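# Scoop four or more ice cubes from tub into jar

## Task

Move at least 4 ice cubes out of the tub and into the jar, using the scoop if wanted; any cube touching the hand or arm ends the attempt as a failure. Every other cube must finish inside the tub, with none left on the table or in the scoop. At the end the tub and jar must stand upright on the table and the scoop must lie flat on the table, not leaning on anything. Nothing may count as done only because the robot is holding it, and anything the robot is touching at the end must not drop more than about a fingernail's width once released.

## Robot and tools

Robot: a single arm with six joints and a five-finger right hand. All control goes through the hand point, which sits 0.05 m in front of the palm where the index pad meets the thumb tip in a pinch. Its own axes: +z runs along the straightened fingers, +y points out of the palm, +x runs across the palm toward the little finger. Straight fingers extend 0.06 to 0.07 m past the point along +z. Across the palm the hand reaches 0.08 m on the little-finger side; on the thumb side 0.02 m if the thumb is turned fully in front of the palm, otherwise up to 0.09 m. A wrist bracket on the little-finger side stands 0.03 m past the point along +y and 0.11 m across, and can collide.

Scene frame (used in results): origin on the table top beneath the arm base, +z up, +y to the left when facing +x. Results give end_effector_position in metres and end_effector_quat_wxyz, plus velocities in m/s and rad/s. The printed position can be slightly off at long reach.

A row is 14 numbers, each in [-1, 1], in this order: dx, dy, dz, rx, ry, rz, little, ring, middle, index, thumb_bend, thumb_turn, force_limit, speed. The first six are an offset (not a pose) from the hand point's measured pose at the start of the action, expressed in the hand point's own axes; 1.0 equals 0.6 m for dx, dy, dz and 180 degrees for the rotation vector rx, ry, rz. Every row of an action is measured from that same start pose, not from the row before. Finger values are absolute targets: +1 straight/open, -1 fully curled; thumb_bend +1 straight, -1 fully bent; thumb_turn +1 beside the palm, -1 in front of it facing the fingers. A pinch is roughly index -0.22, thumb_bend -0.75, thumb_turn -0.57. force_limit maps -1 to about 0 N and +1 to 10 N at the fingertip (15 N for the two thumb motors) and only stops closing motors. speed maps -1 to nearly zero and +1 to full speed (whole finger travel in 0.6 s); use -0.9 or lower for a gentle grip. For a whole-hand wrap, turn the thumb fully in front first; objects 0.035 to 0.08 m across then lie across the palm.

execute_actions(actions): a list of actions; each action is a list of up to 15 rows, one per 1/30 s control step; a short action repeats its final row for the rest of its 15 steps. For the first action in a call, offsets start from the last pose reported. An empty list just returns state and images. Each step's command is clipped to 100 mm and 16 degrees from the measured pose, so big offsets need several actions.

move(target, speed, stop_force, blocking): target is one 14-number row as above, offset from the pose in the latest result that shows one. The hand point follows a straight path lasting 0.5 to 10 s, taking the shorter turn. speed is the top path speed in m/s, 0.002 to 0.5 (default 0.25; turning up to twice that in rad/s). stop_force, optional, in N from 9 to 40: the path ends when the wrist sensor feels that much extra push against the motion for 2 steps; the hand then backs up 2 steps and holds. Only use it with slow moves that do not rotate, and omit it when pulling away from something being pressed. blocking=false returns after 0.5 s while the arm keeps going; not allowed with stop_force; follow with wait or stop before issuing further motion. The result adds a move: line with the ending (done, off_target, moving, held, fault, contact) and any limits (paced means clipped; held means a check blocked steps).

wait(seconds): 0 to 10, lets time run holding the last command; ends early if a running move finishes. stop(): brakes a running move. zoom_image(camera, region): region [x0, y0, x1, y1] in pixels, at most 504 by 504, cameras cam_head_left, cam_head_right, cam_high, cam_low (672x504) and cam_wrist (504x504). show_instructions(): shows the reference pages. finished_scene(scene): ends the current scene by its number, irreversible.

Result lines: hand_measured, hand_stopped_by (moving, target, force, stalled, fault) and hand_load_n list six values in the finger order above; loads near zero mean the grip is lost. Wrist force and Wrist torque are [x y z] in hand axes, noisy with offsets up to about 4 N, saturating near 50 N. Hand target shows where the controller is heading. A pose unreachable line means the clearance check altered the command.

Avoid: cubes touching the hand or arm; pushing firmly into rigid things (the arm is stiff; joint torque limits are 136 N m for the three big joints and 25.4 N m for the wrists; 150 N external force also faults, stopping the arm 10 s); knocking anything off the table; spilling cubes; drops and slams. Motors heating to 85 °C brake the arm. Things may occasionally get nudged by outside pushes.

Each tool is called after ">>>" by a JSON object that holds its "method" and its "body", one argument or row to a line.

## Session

>>> {"method": "execute_actions", "body": {
  "actions": []
}}

Scene clock: 0.00 s.
end_effector_position=(+0.7501, -0.2848, +0.3899) hand_measured=(+1.000, +1.000, +1.000, +1.000, +1.000, +1.000) hand_load_n=(+0.0, +0.0, +0.0, +0.0, +0.0, +0.0) hand_stopped_by=(target, target, target, target, target, target) hand_force_limit=0.00 hand_speed=-0.80 end_effector_quat_wxyz=(+0.560, +0.121, +0.816, +0.077) end_effector_velocity=(-0.000, +0.000, -0.000) end_effector_angular_velocity=(+0.000, +0.000, +0.000)
Joint positions: [-0.91  -0.32   1.004 -0.064  0.468 -1.031]
Joint velocities: [-0.    -0.001  0.001 -0.    -0.001 -0.   ]
Joint torques (N m, as the arm reports them, + toward a larger angle): no reading
Wrist force (N, on the end effector, along its own x y z axes, offset not removed): no reading
Wrist torque (N m, same axes, about the end effector's origin, offset not removed): no reading
Hand target: +0.750, -0.285, +0.390; +0.560, +0.121, +0.816, +0.077

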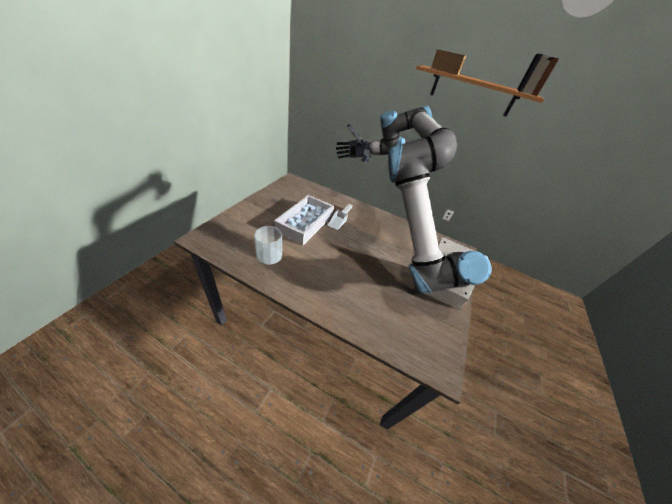

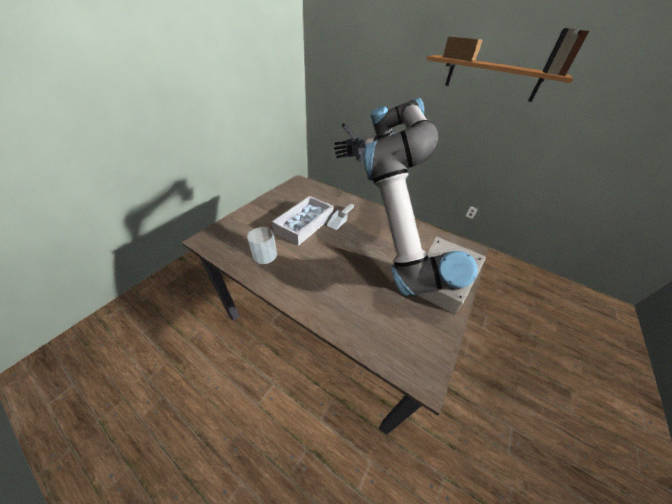

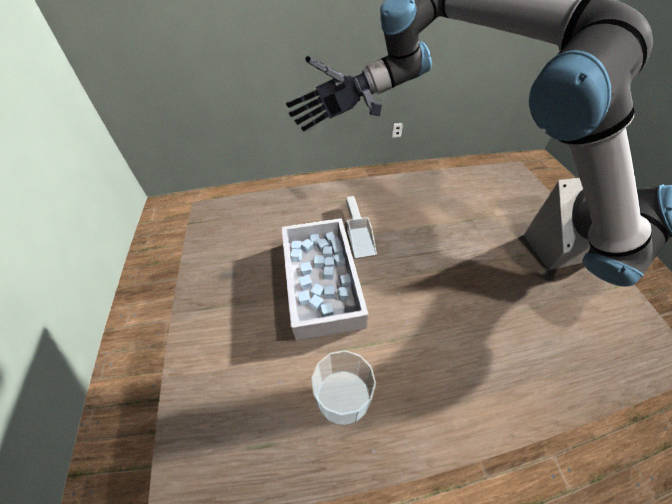

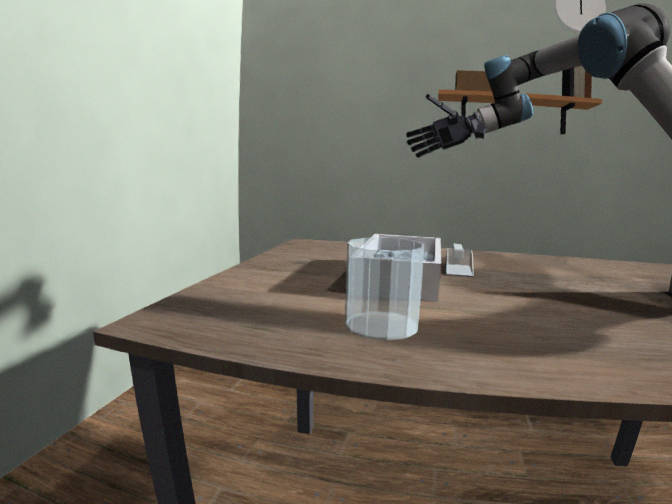

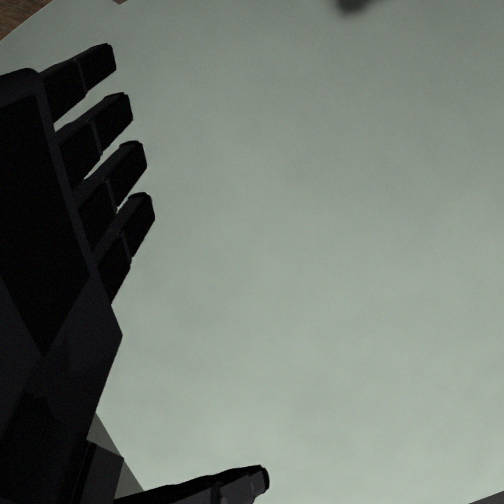

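>>> {"method": "move", "body": {
  "target": [0.435,-0.111,-0.005,-0.095,0.12,-0.583,0.5,0.5,0.5,0.5,0.5,-1,1,0],
  "speed": 0.4
}}

Scene clock: 11.27 s.
end_effector_position=(+0.6500, -0.2742, +0.1399) hand_measured=(+0.500, +0.500, +0.500, +0.500, +0.500, -1.000) hand_load_n=(+0.0, +0.0, +0.0, +0.0, +0.0, +0.0) hand_stopped_by=(target, target, target, target, target, target) hand_force_limit=1.00 hand_speed=0.00 end_effector_quat_wxyz=(-0.271, +0.654, -0.653, +0.270) end_effector_velocity=(-0.001, -0.000, -0.001) end_effector_angular_velocity=(-0.007, +0.002, +0.004)
Joint positions: [-0.816 -0.122  0.854  0.621  0.535 -3.504]
Joint velocities: [ 0.001 -0.002  0.005 -0.003  0.003 -0.006]
Joint torques (N m, as the arm reports them, + toward a larger angle): [-32.   -62.13  -6.68  -1.06   2.12  -2.82]
Wrist force (N, on the end effector, along its own x y z axes, offset not removed): [-0.3 2.8 2.8]
Wrist torque (N m, same axes, about the end effector's origin, offset not removed): [0.09 -0.11 0.08]
Hand target: +0.650, -0.274, +0.140; -0.271, +0.654, -0.652, +0.270
Off the commanded pose: 0.000 m, 0 deg.
move: done

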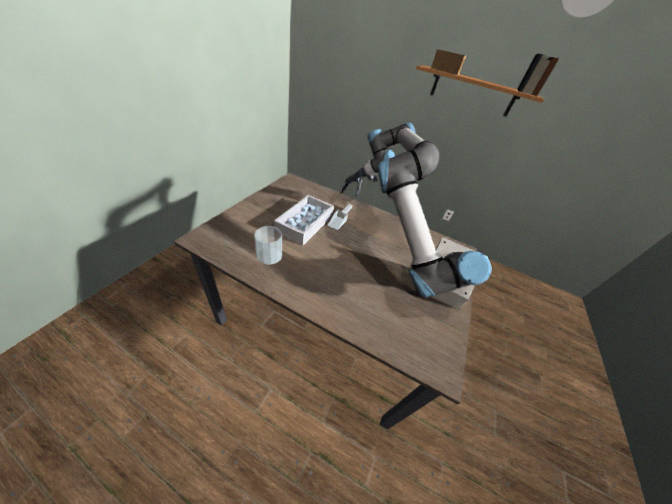

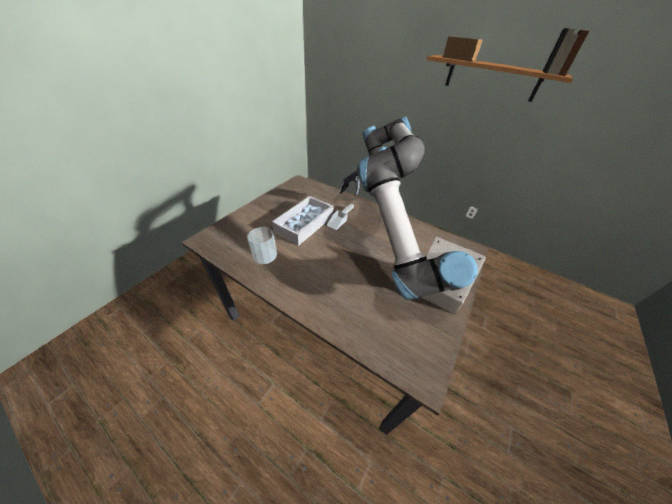

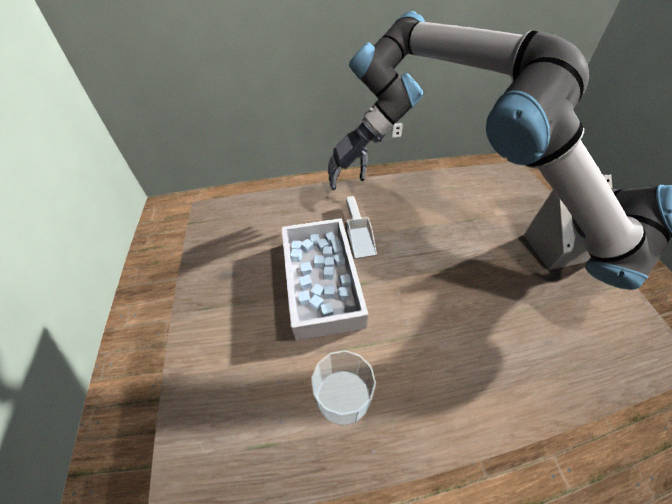

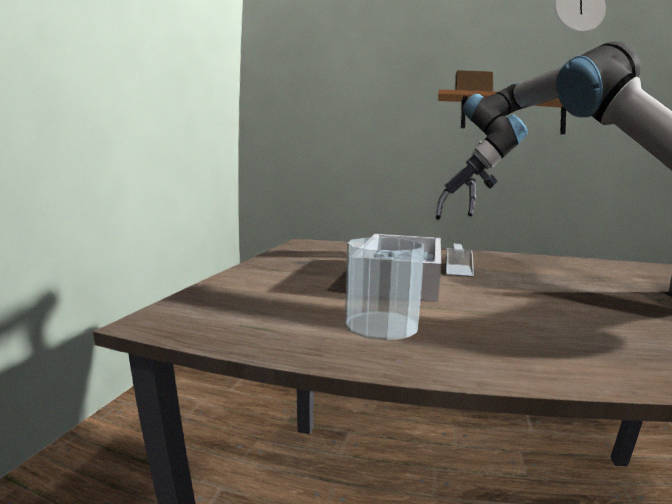

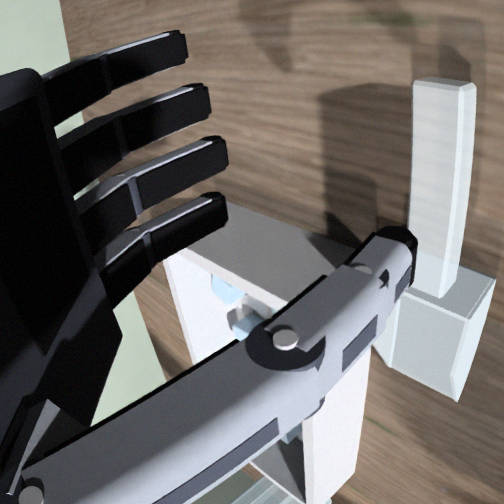

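>>> {"method": "move", "body": {
  "target": [0,0.082,0.082,0,0,0,0.5,0.5,0.5,0.5,0.5,-1,1,0],
  "speed": 0.08,
  "stop_force": 12
}}

Scene clock: 16.73 s.
end_effector_position=(+0.6501, -0.2740, +0.0704) hand_measured=(+0.500, +0.500, +0.500, +0.500, +0.500, -1.000) hand_load_n=(+0.0, +0.0, +0.0, +0.0, +0.0, +0.0) hand_stopped_by=(target, target, target, target, target, target) hand_force_limit=1.00 hand_speed=0.00 end_effector_quat_wxyz=(-0.272, +0.654, -0.653, +0.270) end_effector_velocity=(+0.000, -0.000, -0.001) end_effector_angular_velocity=(+0.000, -0.001, -0.001)
Joint positions: [-0.759 -0.1    0.943  0.417  0.549 -3.397]
Joint velocities: [ 0.001  0.001  0.002 -0.005  0.001  0.004]
Joint torques (N m, as the arm reports them, + toward a larger angle): [-31.52 -34.32  -6.22  -1.12   1.97   2.66]
Wrist force (N, on the end effector, along its own x y z axes, offset not removed): [1.9 2.0 -0.5]
Wrist torque (N m, same axes, about the end effector's origin, offset not removed): [0.28 -0.09 0.20]
Hand target: +0.650, -0.274, +0.070; -0.272, +0.654, -0.653, +0.270
Off the commanded pose: 0.000 m, 0 deg.
move: done

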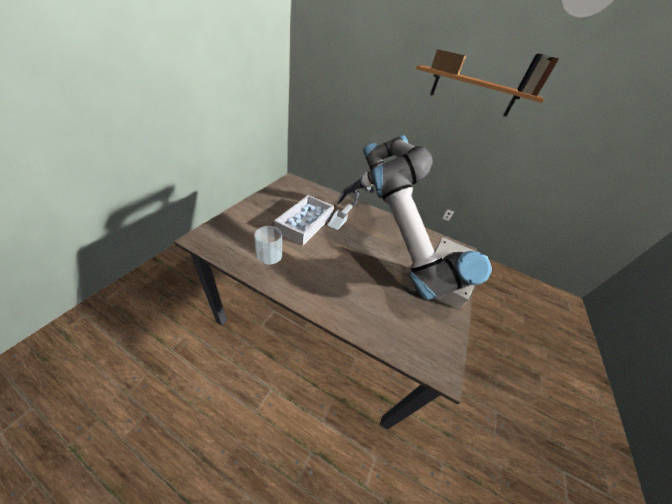

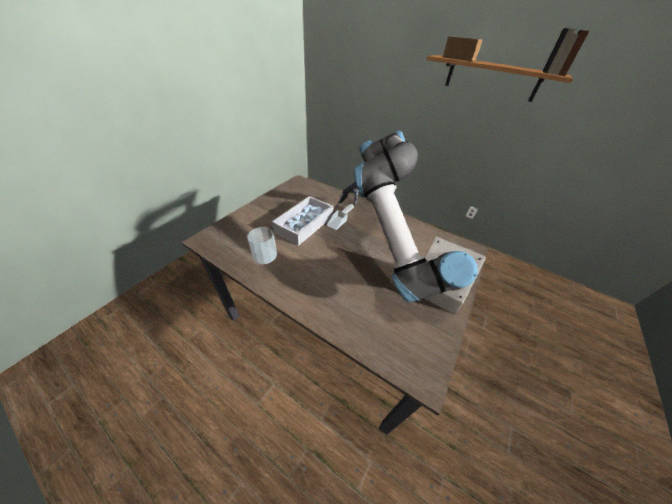

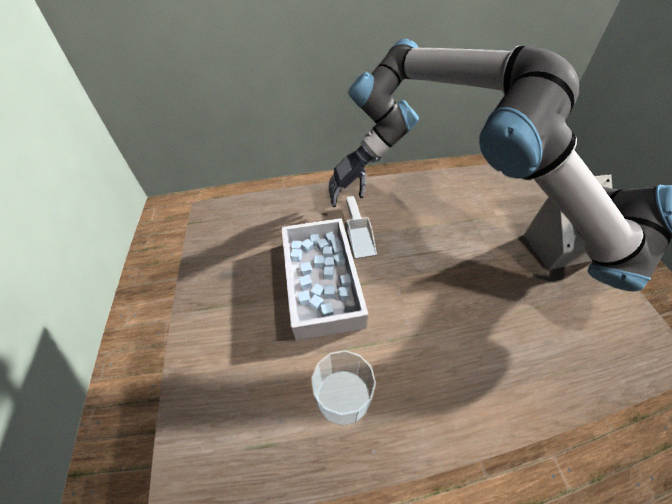

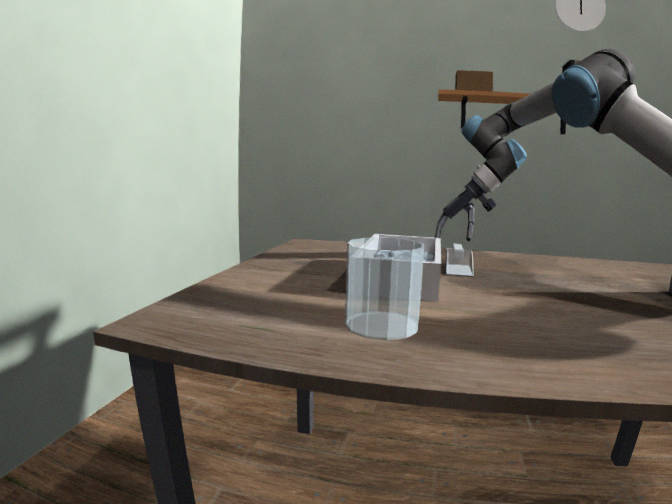

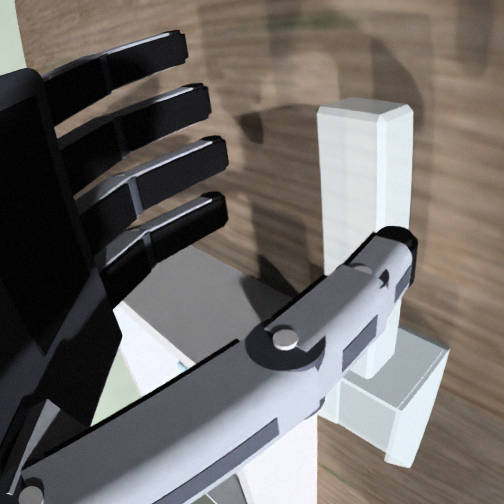

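Too far toward the handle end; shift +y .04, -x .005, down .034.

>>> {"method": "move", "body": {
  "target": [-0.065,0.046,0.034,0,0,0,0.5,0.5,0.4,0.3,0.5,-1,1,0],
  "speed": 0.04,
  "stop_force": 10
}}

>>> {"method": "move", "body": {
  "target": [0,0,0,0,0,0,-1,-1,-1,-1,-1,-1,1,-0.6]
}}

Scene clock: 26.03 s.
end_effector_position=(+0.6450, -0.2350, +0.0367) hand_measured=(+0.500, +0.500, +0.400, +0.300, +0.500, -1.000) hand_load_n=(+0.0, +0.0, +0.0, +0.0, +0.0, +0.0) hand_stopped_by=(target, target, target, target, target, target) hand_force_limit=1.00 hand_speed=0.00 end_effector_quat_wxyz=(-0.272, +0.654, -0.653, +0.270) end_effector_velocity=(-0.001, +0.001, -0.001) end_effector_angular_velocity=(+0.002, +0.000, -0.001)
Joint positions: [-0.699 -0.184  1.121  0.233  0.57  -3.29 ]
Joint velocities: [ 0.001 -0.002  0.007 -0.006  0.     0.003]
Joint torques (N m, as the arm reports them, + toward a larger angle): [-32.11 -58.88  -5.52  -1.36   2.18   2.59]
Wrist force (N, on the end effector, along its own x y z axes, offset not removed): [0.6 5.6 1.6]
Wrist torque (N m, same axes, about the end effector's origin, offset not removed): [0.57 -0.03 0.15]
Hand target: +0.645, -0.235, +0.037; -0.272, +0.654, -0.653, +0.270
Off the commanded pose: 0.000 m, 0 deg.
move: done

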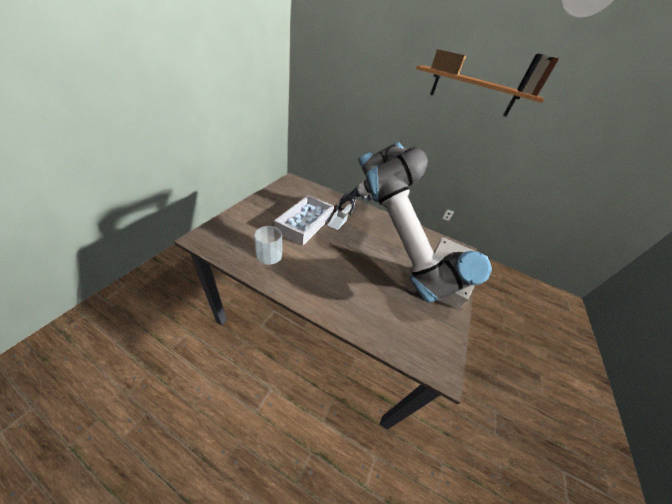

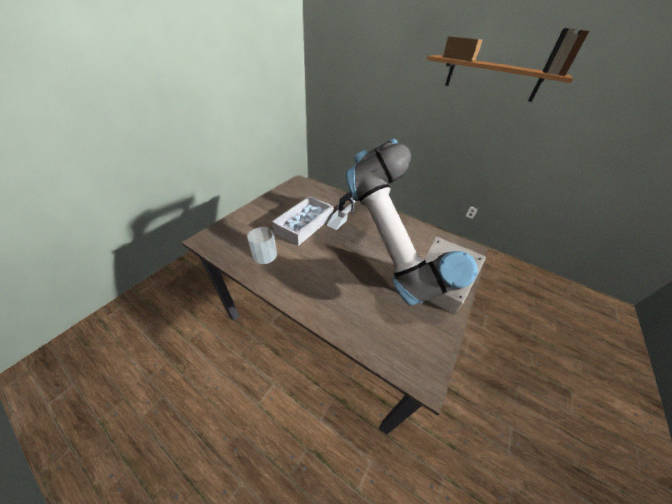

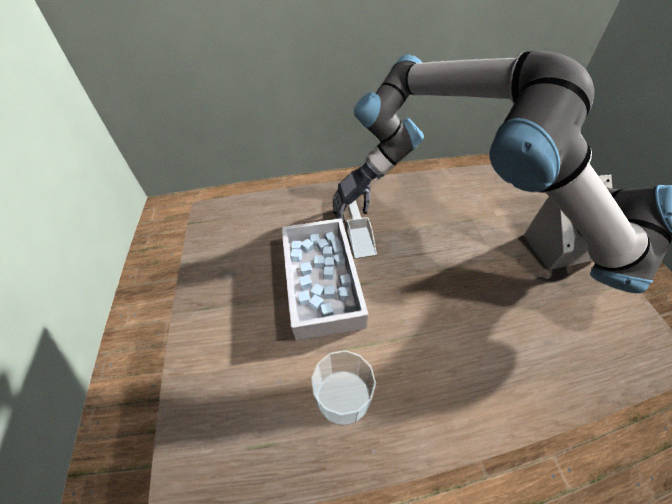

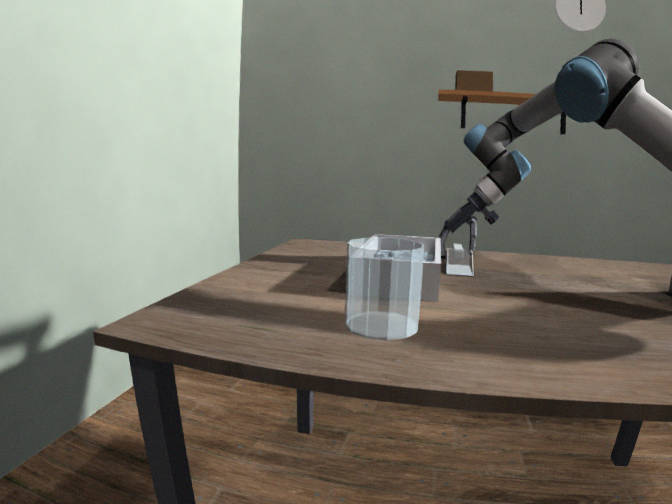

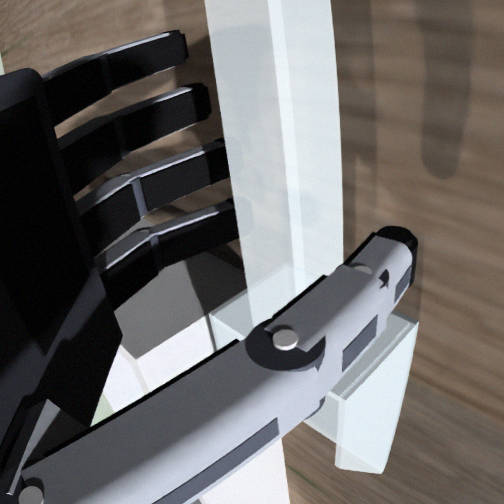

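Scene clock: 27.57 s.
end_effector_position=(+0.6450, -0.2350, +0.0367) hand_measured=(-0.338, -0.184, -0.114, -0.174, +0.204, -1.000) hand_load_n=(+10.0, +0.0, +1.0, +9.5, +19.5, +8.5) hand_stopped_by=(force, force, force, force, force, target) hand_force_limit=1.00 hand_speed=-0.60 end_effector_quat_wxyz=(-0.272, +0.654, -0.653, +0.270) end_effector_velocity=(+0.000, -0.000, +0.001) end_effector_angular_velocity=(-0.001, -0.001, +0.001)
Joint positions: [-0.699 -0.184  1.121  0.233  0.57  -3.29 ]
Joint velocities: [-0.    -0.    -0.001  0.    -0.    -0.   ]
Joint torques (N m, as the arm reports them, + toward a larger angle): [-46.   -28.79 -18.18   2.8   -0.58  -2.96]
Wrist force (N, on the end effector, along its own x y z axes, offset not removed): [-0.3 0.8 -1.0]
Wrist torque (N m, same axes, about the end effector's origin, offset not removed): [0.07 -0.02 0.17]
Hand target: +0.645, -0.235, +0.037; -0.272, +0.654, -0.653, +0.270
Off the commanded pose: 0.000 m, 0 deg.
move: done

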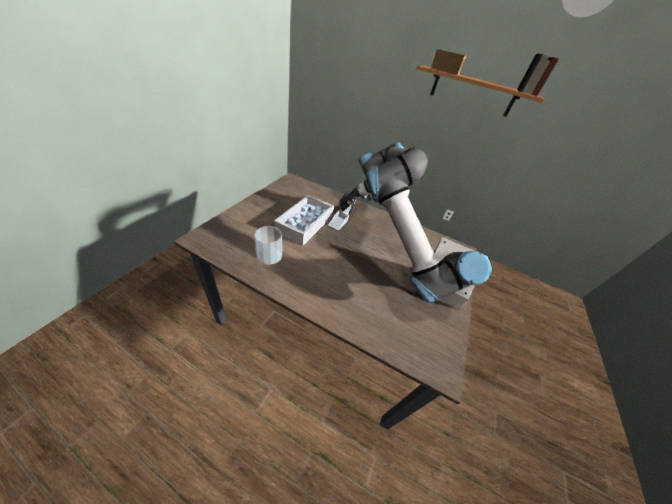

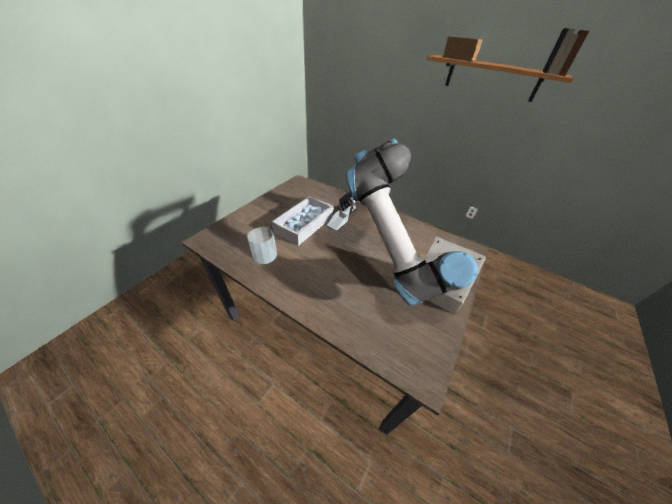

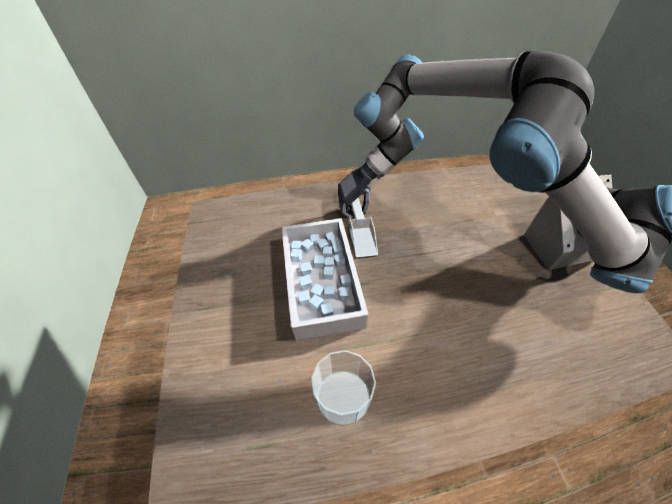

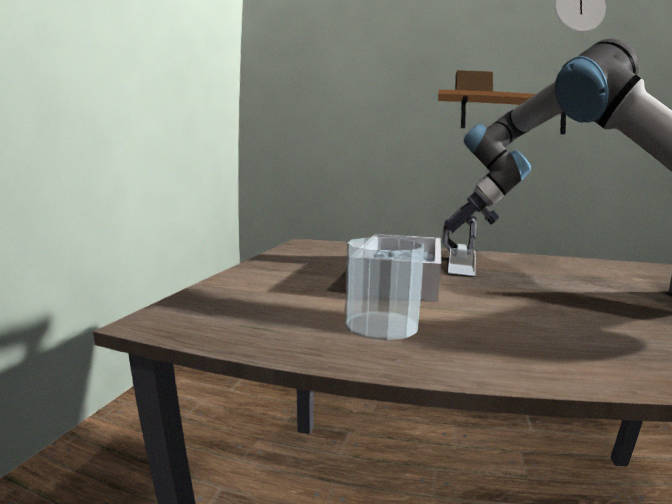

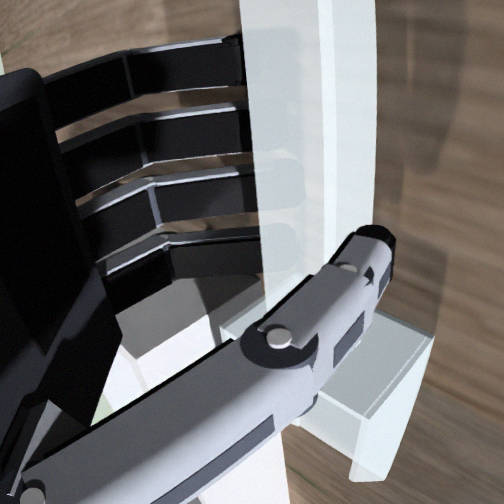

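Lift .13, regrip middle/thumb; then +x .13, +y .08, pitch 30° afterwards.

>>> {"method": "move", "body": {
  "target": [0,-0.153,-0.153,0,0,0,-1,-1,-0.95,-1,-0.95,-1,1,-0.6],
  "speed": 0.15
}}

>>> {"method": "move", "body": {
  "target": [-0.13,-0.153,0.153,0,0,0,-1,-1,-0.95,-1,-0.95,-1,1,-0.6],
  "speed": 0.2
}}

>>> {"method": "move", "body": {
  "target": [0,0,0,0,0.118,-0.118,-1,-1,-0.95,-1,-0.95,-1,1,-0.6]
}}

>>> {"method": "zoom_image", "body": {
  "camera": "cam_high",
  "region": [240,160,420,350]
}}

Scene clock: 36.80 s.
end_effector_position=(+0.6449, -0.2353, +0.1664) hand_measured=(-0.338, -0.184, -0.138, -0.174, +0.206, -1.000) hand_load_n=(+3.5, +0.0, +10.0, +6.5, +23.0, +9.0) hand_stopped_by=(force, force, force, force, force, target) hand_force_limit=1.00 hand_speed=-0.60 end_effector_quat_wxyz=(-0.271, +0.654, -0.653, +0.270) end_effector_velocity=(-0.000, -0.000, +0.001) end_effector_angular_velocity=(+0.001, +0.001, -0.001)
Joint positions: [-0.813 -0.236  0.971  0.612  0.535 -3.498]
Joint velocities: [-0.002  0.002 -0.004  0.008 -0.    -0.004]
Joint torques (N m, as the arm reports them, + toward a larger angle): [-47.59 -31.4  -22.19   3.08  -2.9   -2.7 ]
Wrist force (N, on the end effector, along its own x y z axes, offset not removed): [-1.0 4.0 0.0]
Wrist torque (N m, same axes, about the end effector's origin, offset not removed): [0.55 0.13 -0.04]
Hand target: +0.645, -0.235, +0.166; -0.271, +0.654, -0.653, +0.270
Off the commanded pose: 0.000 m, 0 deg.
move: done

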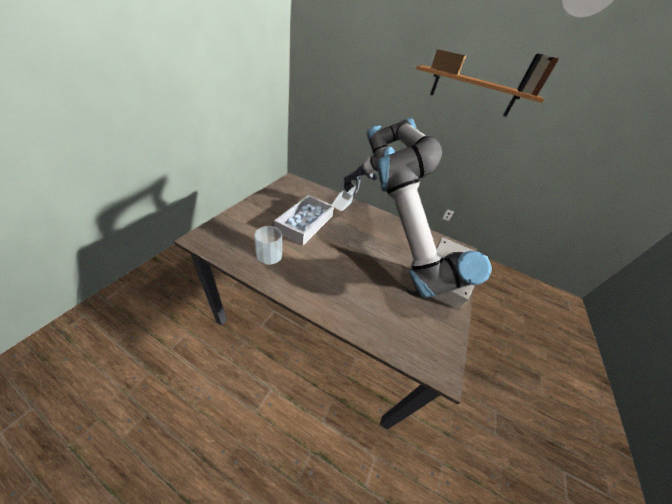

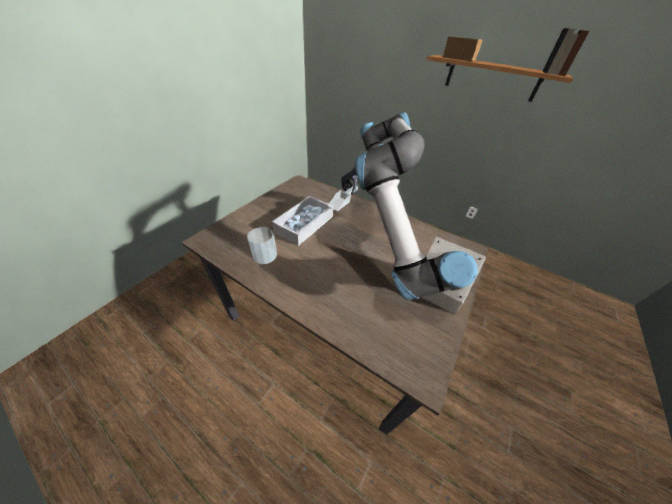

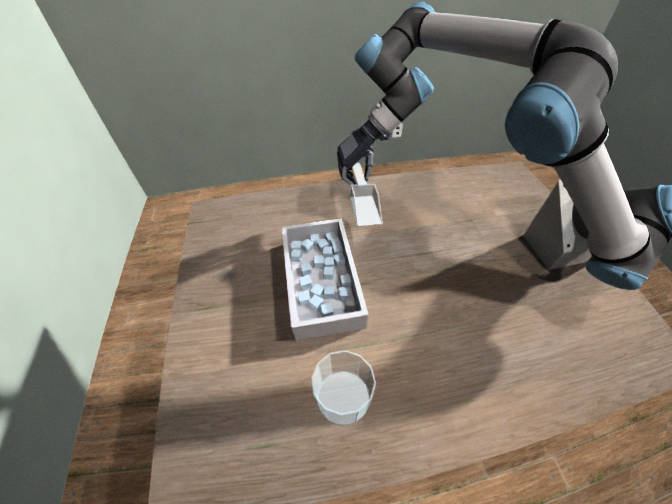

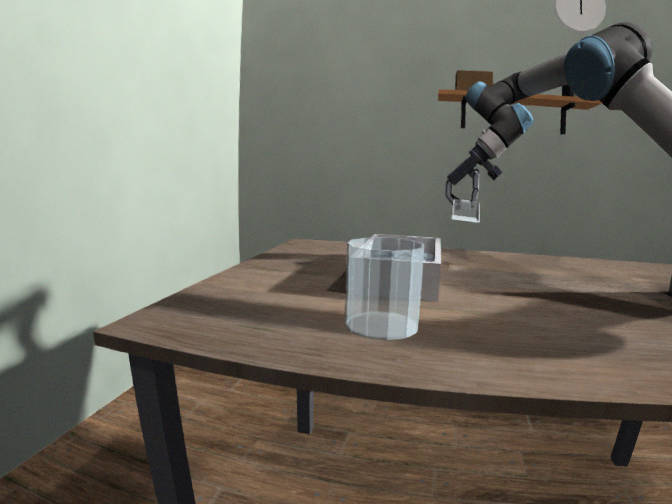

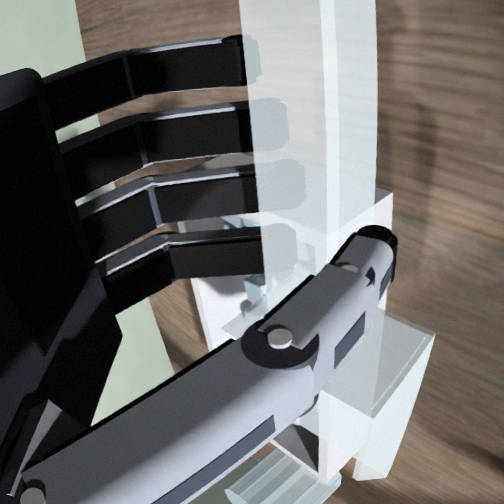

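Scene clock: 38.07 s.
end_effector_position=(+0.7745, -0.1569, +0.1667) hand_measured=(-0.338, -0.184, -0.138, -0.174, +0.206, -1.000) hand_load_n=(+3.5, +0.0, +10.0, +6.5, +23.0, +9.0) hand_stopped_by=(force, force, force, force, force, target) hand_force_limit=1.00 hand_speed=-0.60 end_effector_quat_wxyz=(-0.272, +0.654, -0.653, +0.270) end_effector_velocity=(+0.002, +0.001, -0.000) end_effector_angular_velocity=(-0.000, +0.006, +0.004)
Joint positions: [-0.617 -0.168  0.567  0.66   0.607 -3.157]
Joint velocities: [ 0.002  0.014 -0.03   0.024 -0.001 -0.008]
Joint torques (N m, as the arm reports them, + toward a larger angle): [-38.61 -32.52 -20.63   2.61  -2.06  -2.84]
Wrist force (N, on the end effector, along its own x y z axes, offset not removed): [3.2 1.3 1.6]
Wrist torque (N m, same axes, about the end effector's origin, offset not removed): [-0.06 -0.47 0.12]
Hand target: +0.775, -0.157, +0.167; -0.272, +0.654, -0.653, +0.270
Off the commanded pose: 0.000 m, 0 deg.
move: done

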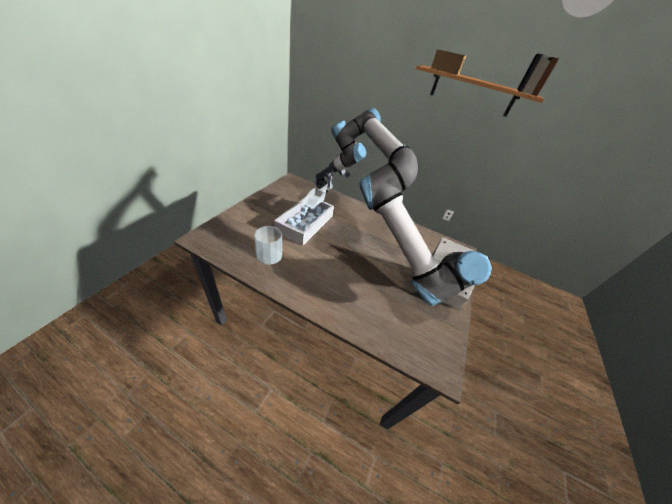

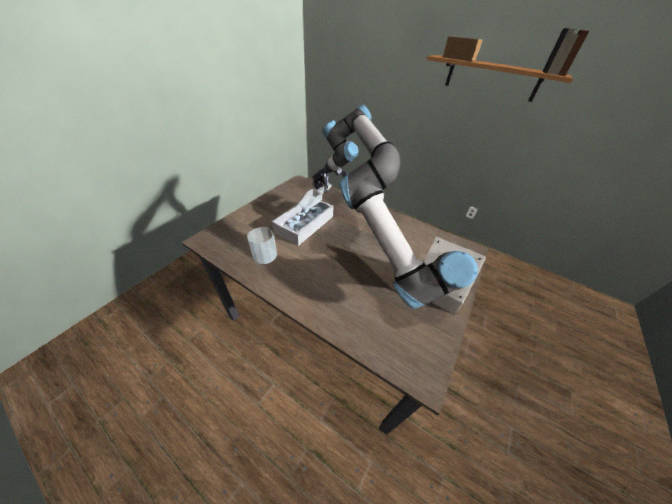

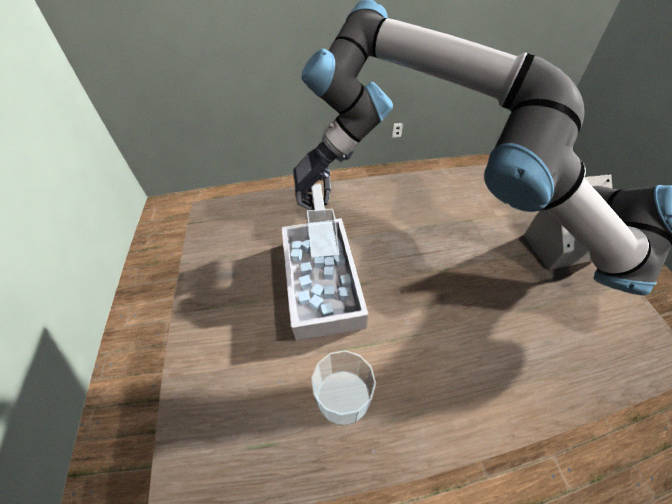

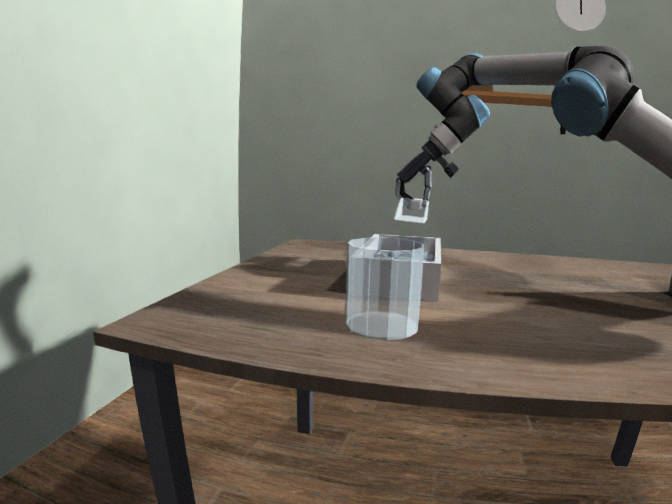

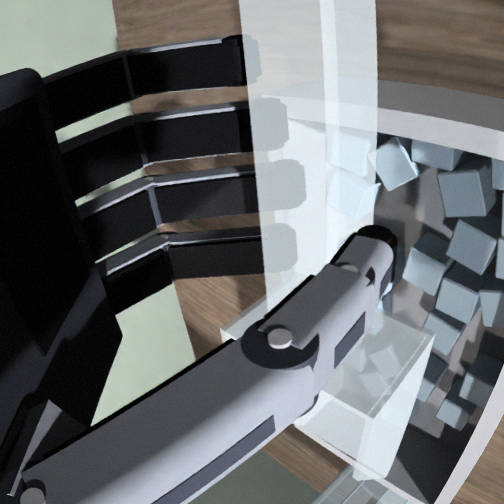

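Scene clock: 39.57 s.
end_effector_position=(+0.7746, -0.1568, +0.1669) hand_measured=(-0.338, -0.184, -0.138, -0.174, +0.206, -1.000) hand_load_n=(+3.5, +0.0, +10.0, +6.5, +23.0, +9.0) hand_stopped_by=(force, force, force, force, force, target) hand_force_limit=1.00 hand_speed=-0.60 end_effector_quat_wxyz=(-0.094, +0.701, -0.560, +0.430) end_effector_velocity=(+0.001, +0.000, +0.002) end_effector_angular_velocity=(-0.009, -0.004, +0.002)
Joint positions: [-0.505 -0.426  0.886  0.454  1.036 -3.361]
Joint velocities: [ 0.001 -0.004  0.003 -0.006  0.007 -0.002]
Joint torques (N m, as the arm reports them, + toward a larger angle): [-36.97 -55.17  -8.33  -2.02   2.94  -2.75]
Wrist force (N, on the end effector, along its own x y z axes, offset not removed): [-2.1 2.1 0.6]
Wrist torque (N m, same axes, about the end effector's origin, offset not removed): [0.15 0.30 -0.04]
Hand target: +0.775, -0.157, +0.167; -0.093, +0.701, -0.560, +0.431
Off the commanded pose: 0.000 m, 0 deg.
move: done

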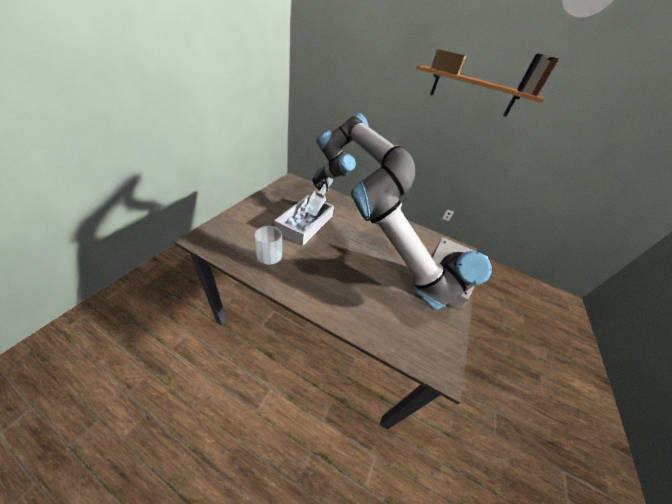

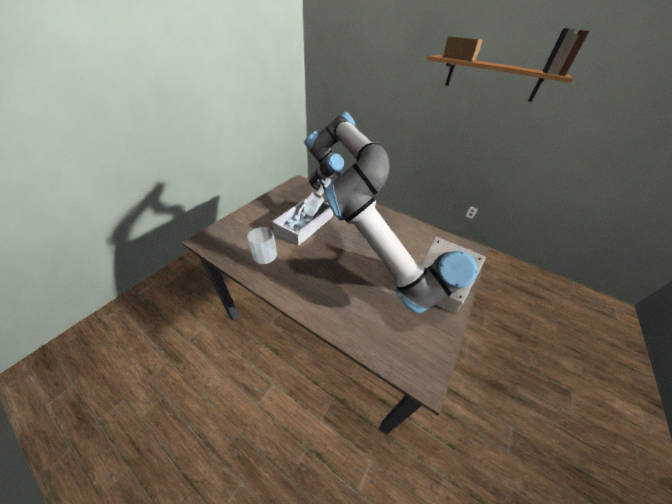

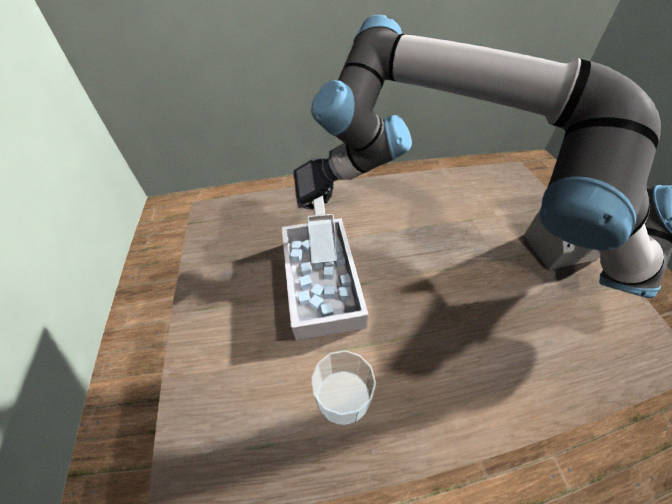

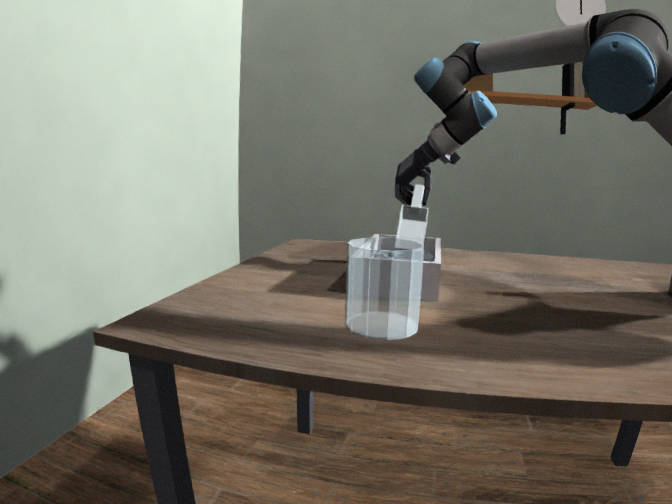

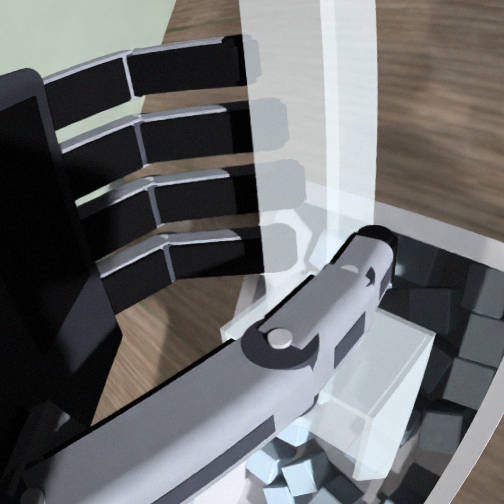

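Region (240, 160, 420, 350) of cam_high's 672x504 image, scaled by 2.653, with more detail than that image has; it fills the left 477 columns of this view, and the rest is white.

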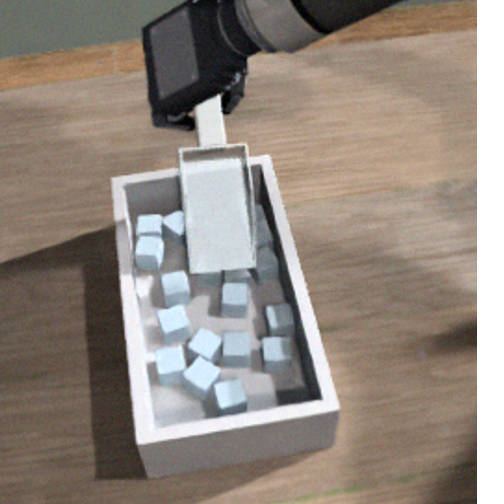

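>>> {"method": "move", "body": {
  "target": [-0.047,0.022,0.022,-0.04,0,0,-1,-1,-0.95,-1,-0.95,-1,1,-0.6],
  "speed": 0.08
}}

>>> {"method": "zoom_image", "body": {
  "camera": "cam_high",
  "region": [240,160,420,350]
}}

Scene clock: 48.63 s.
end_effector_position=(+0.7746, -0.1416, +0.1367) hand_measured=(-0.338, -0.184, -0.138, -0.174, +0.206, -1.000) hand_load_n=(+6.0, +0.0, +10.0, +4.0, +23.5, +7.0) hand_stopped_by=(force, force, force, force, force, target) hand_force_limit=1.00 hand_speed=-0.60 end_effector_quat_wxyz=(-0.050, +0.706, -0.586, +0.395) end_effector_velocity=(-0.000, +0.001, -0.003) end_effector_angular_velocity=(+0.002, +0.007, -0.002)
Joint positions: [-0.448 -0.342  0.723  0.645  1.096 -3.375]
Joint velocities: [ 0.004  0.006 -0.01   0.011  0.001 -0.001]
Joint torques (N m, as the arm reports them, + toward a larger angle): [-37.56 -28.69 -20.06   2.68   3.07  -2.92]
Wrist force (N, on the end effector, along its own x y z axes, offset not removed): [1.0 2.4 -1.6]
Wrist torque (N m, same axes, about the end effector's origin, offset not removed): [0.59 -0.26 0.23]
Hand target: +0.775, -0.142, +0.137; -0.049, +0.706, -0.586, +0.394
Off the commanded pose: 0.000 m, 0 deg.
move: done

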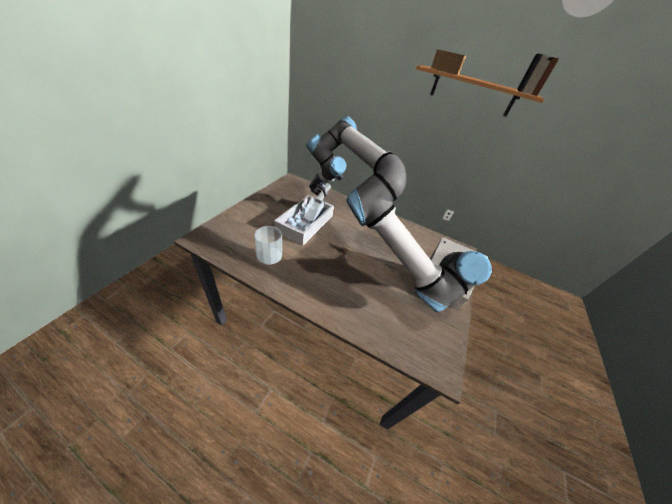

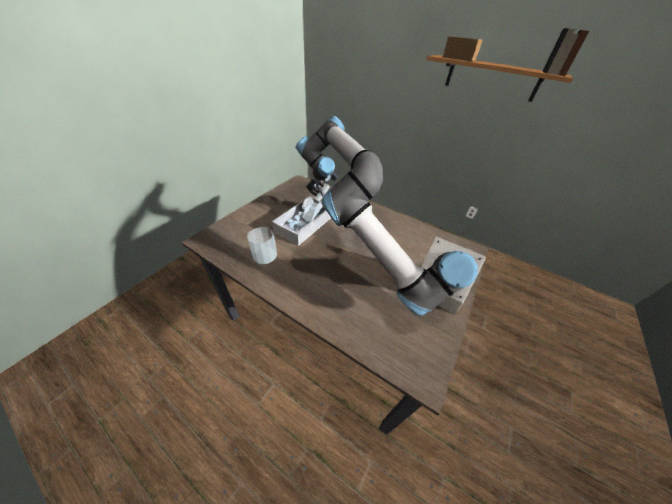

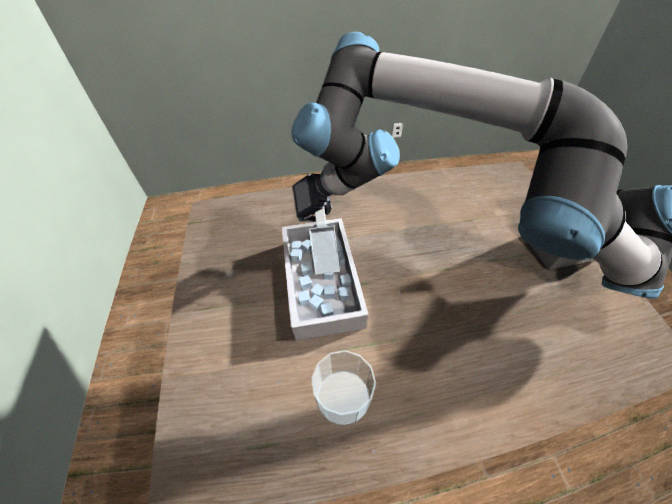

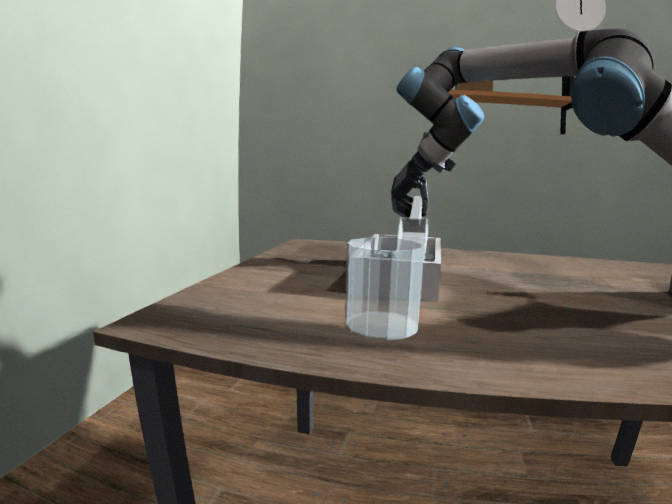

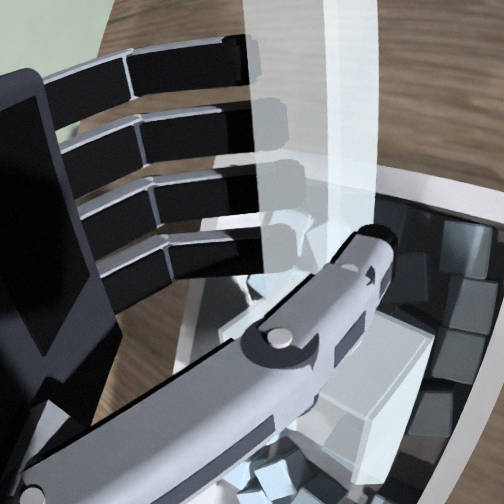

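Region (240, 160, 420, 350) of cam_high's 672x504 image, scaled by 2.653, with more detail than that image has; it fills the left 477 columns of this view, and the rest is white.

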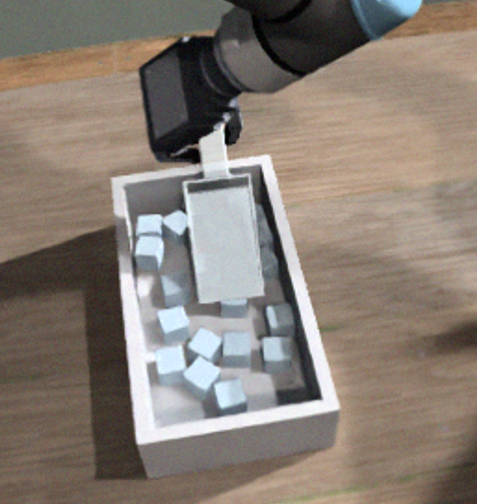

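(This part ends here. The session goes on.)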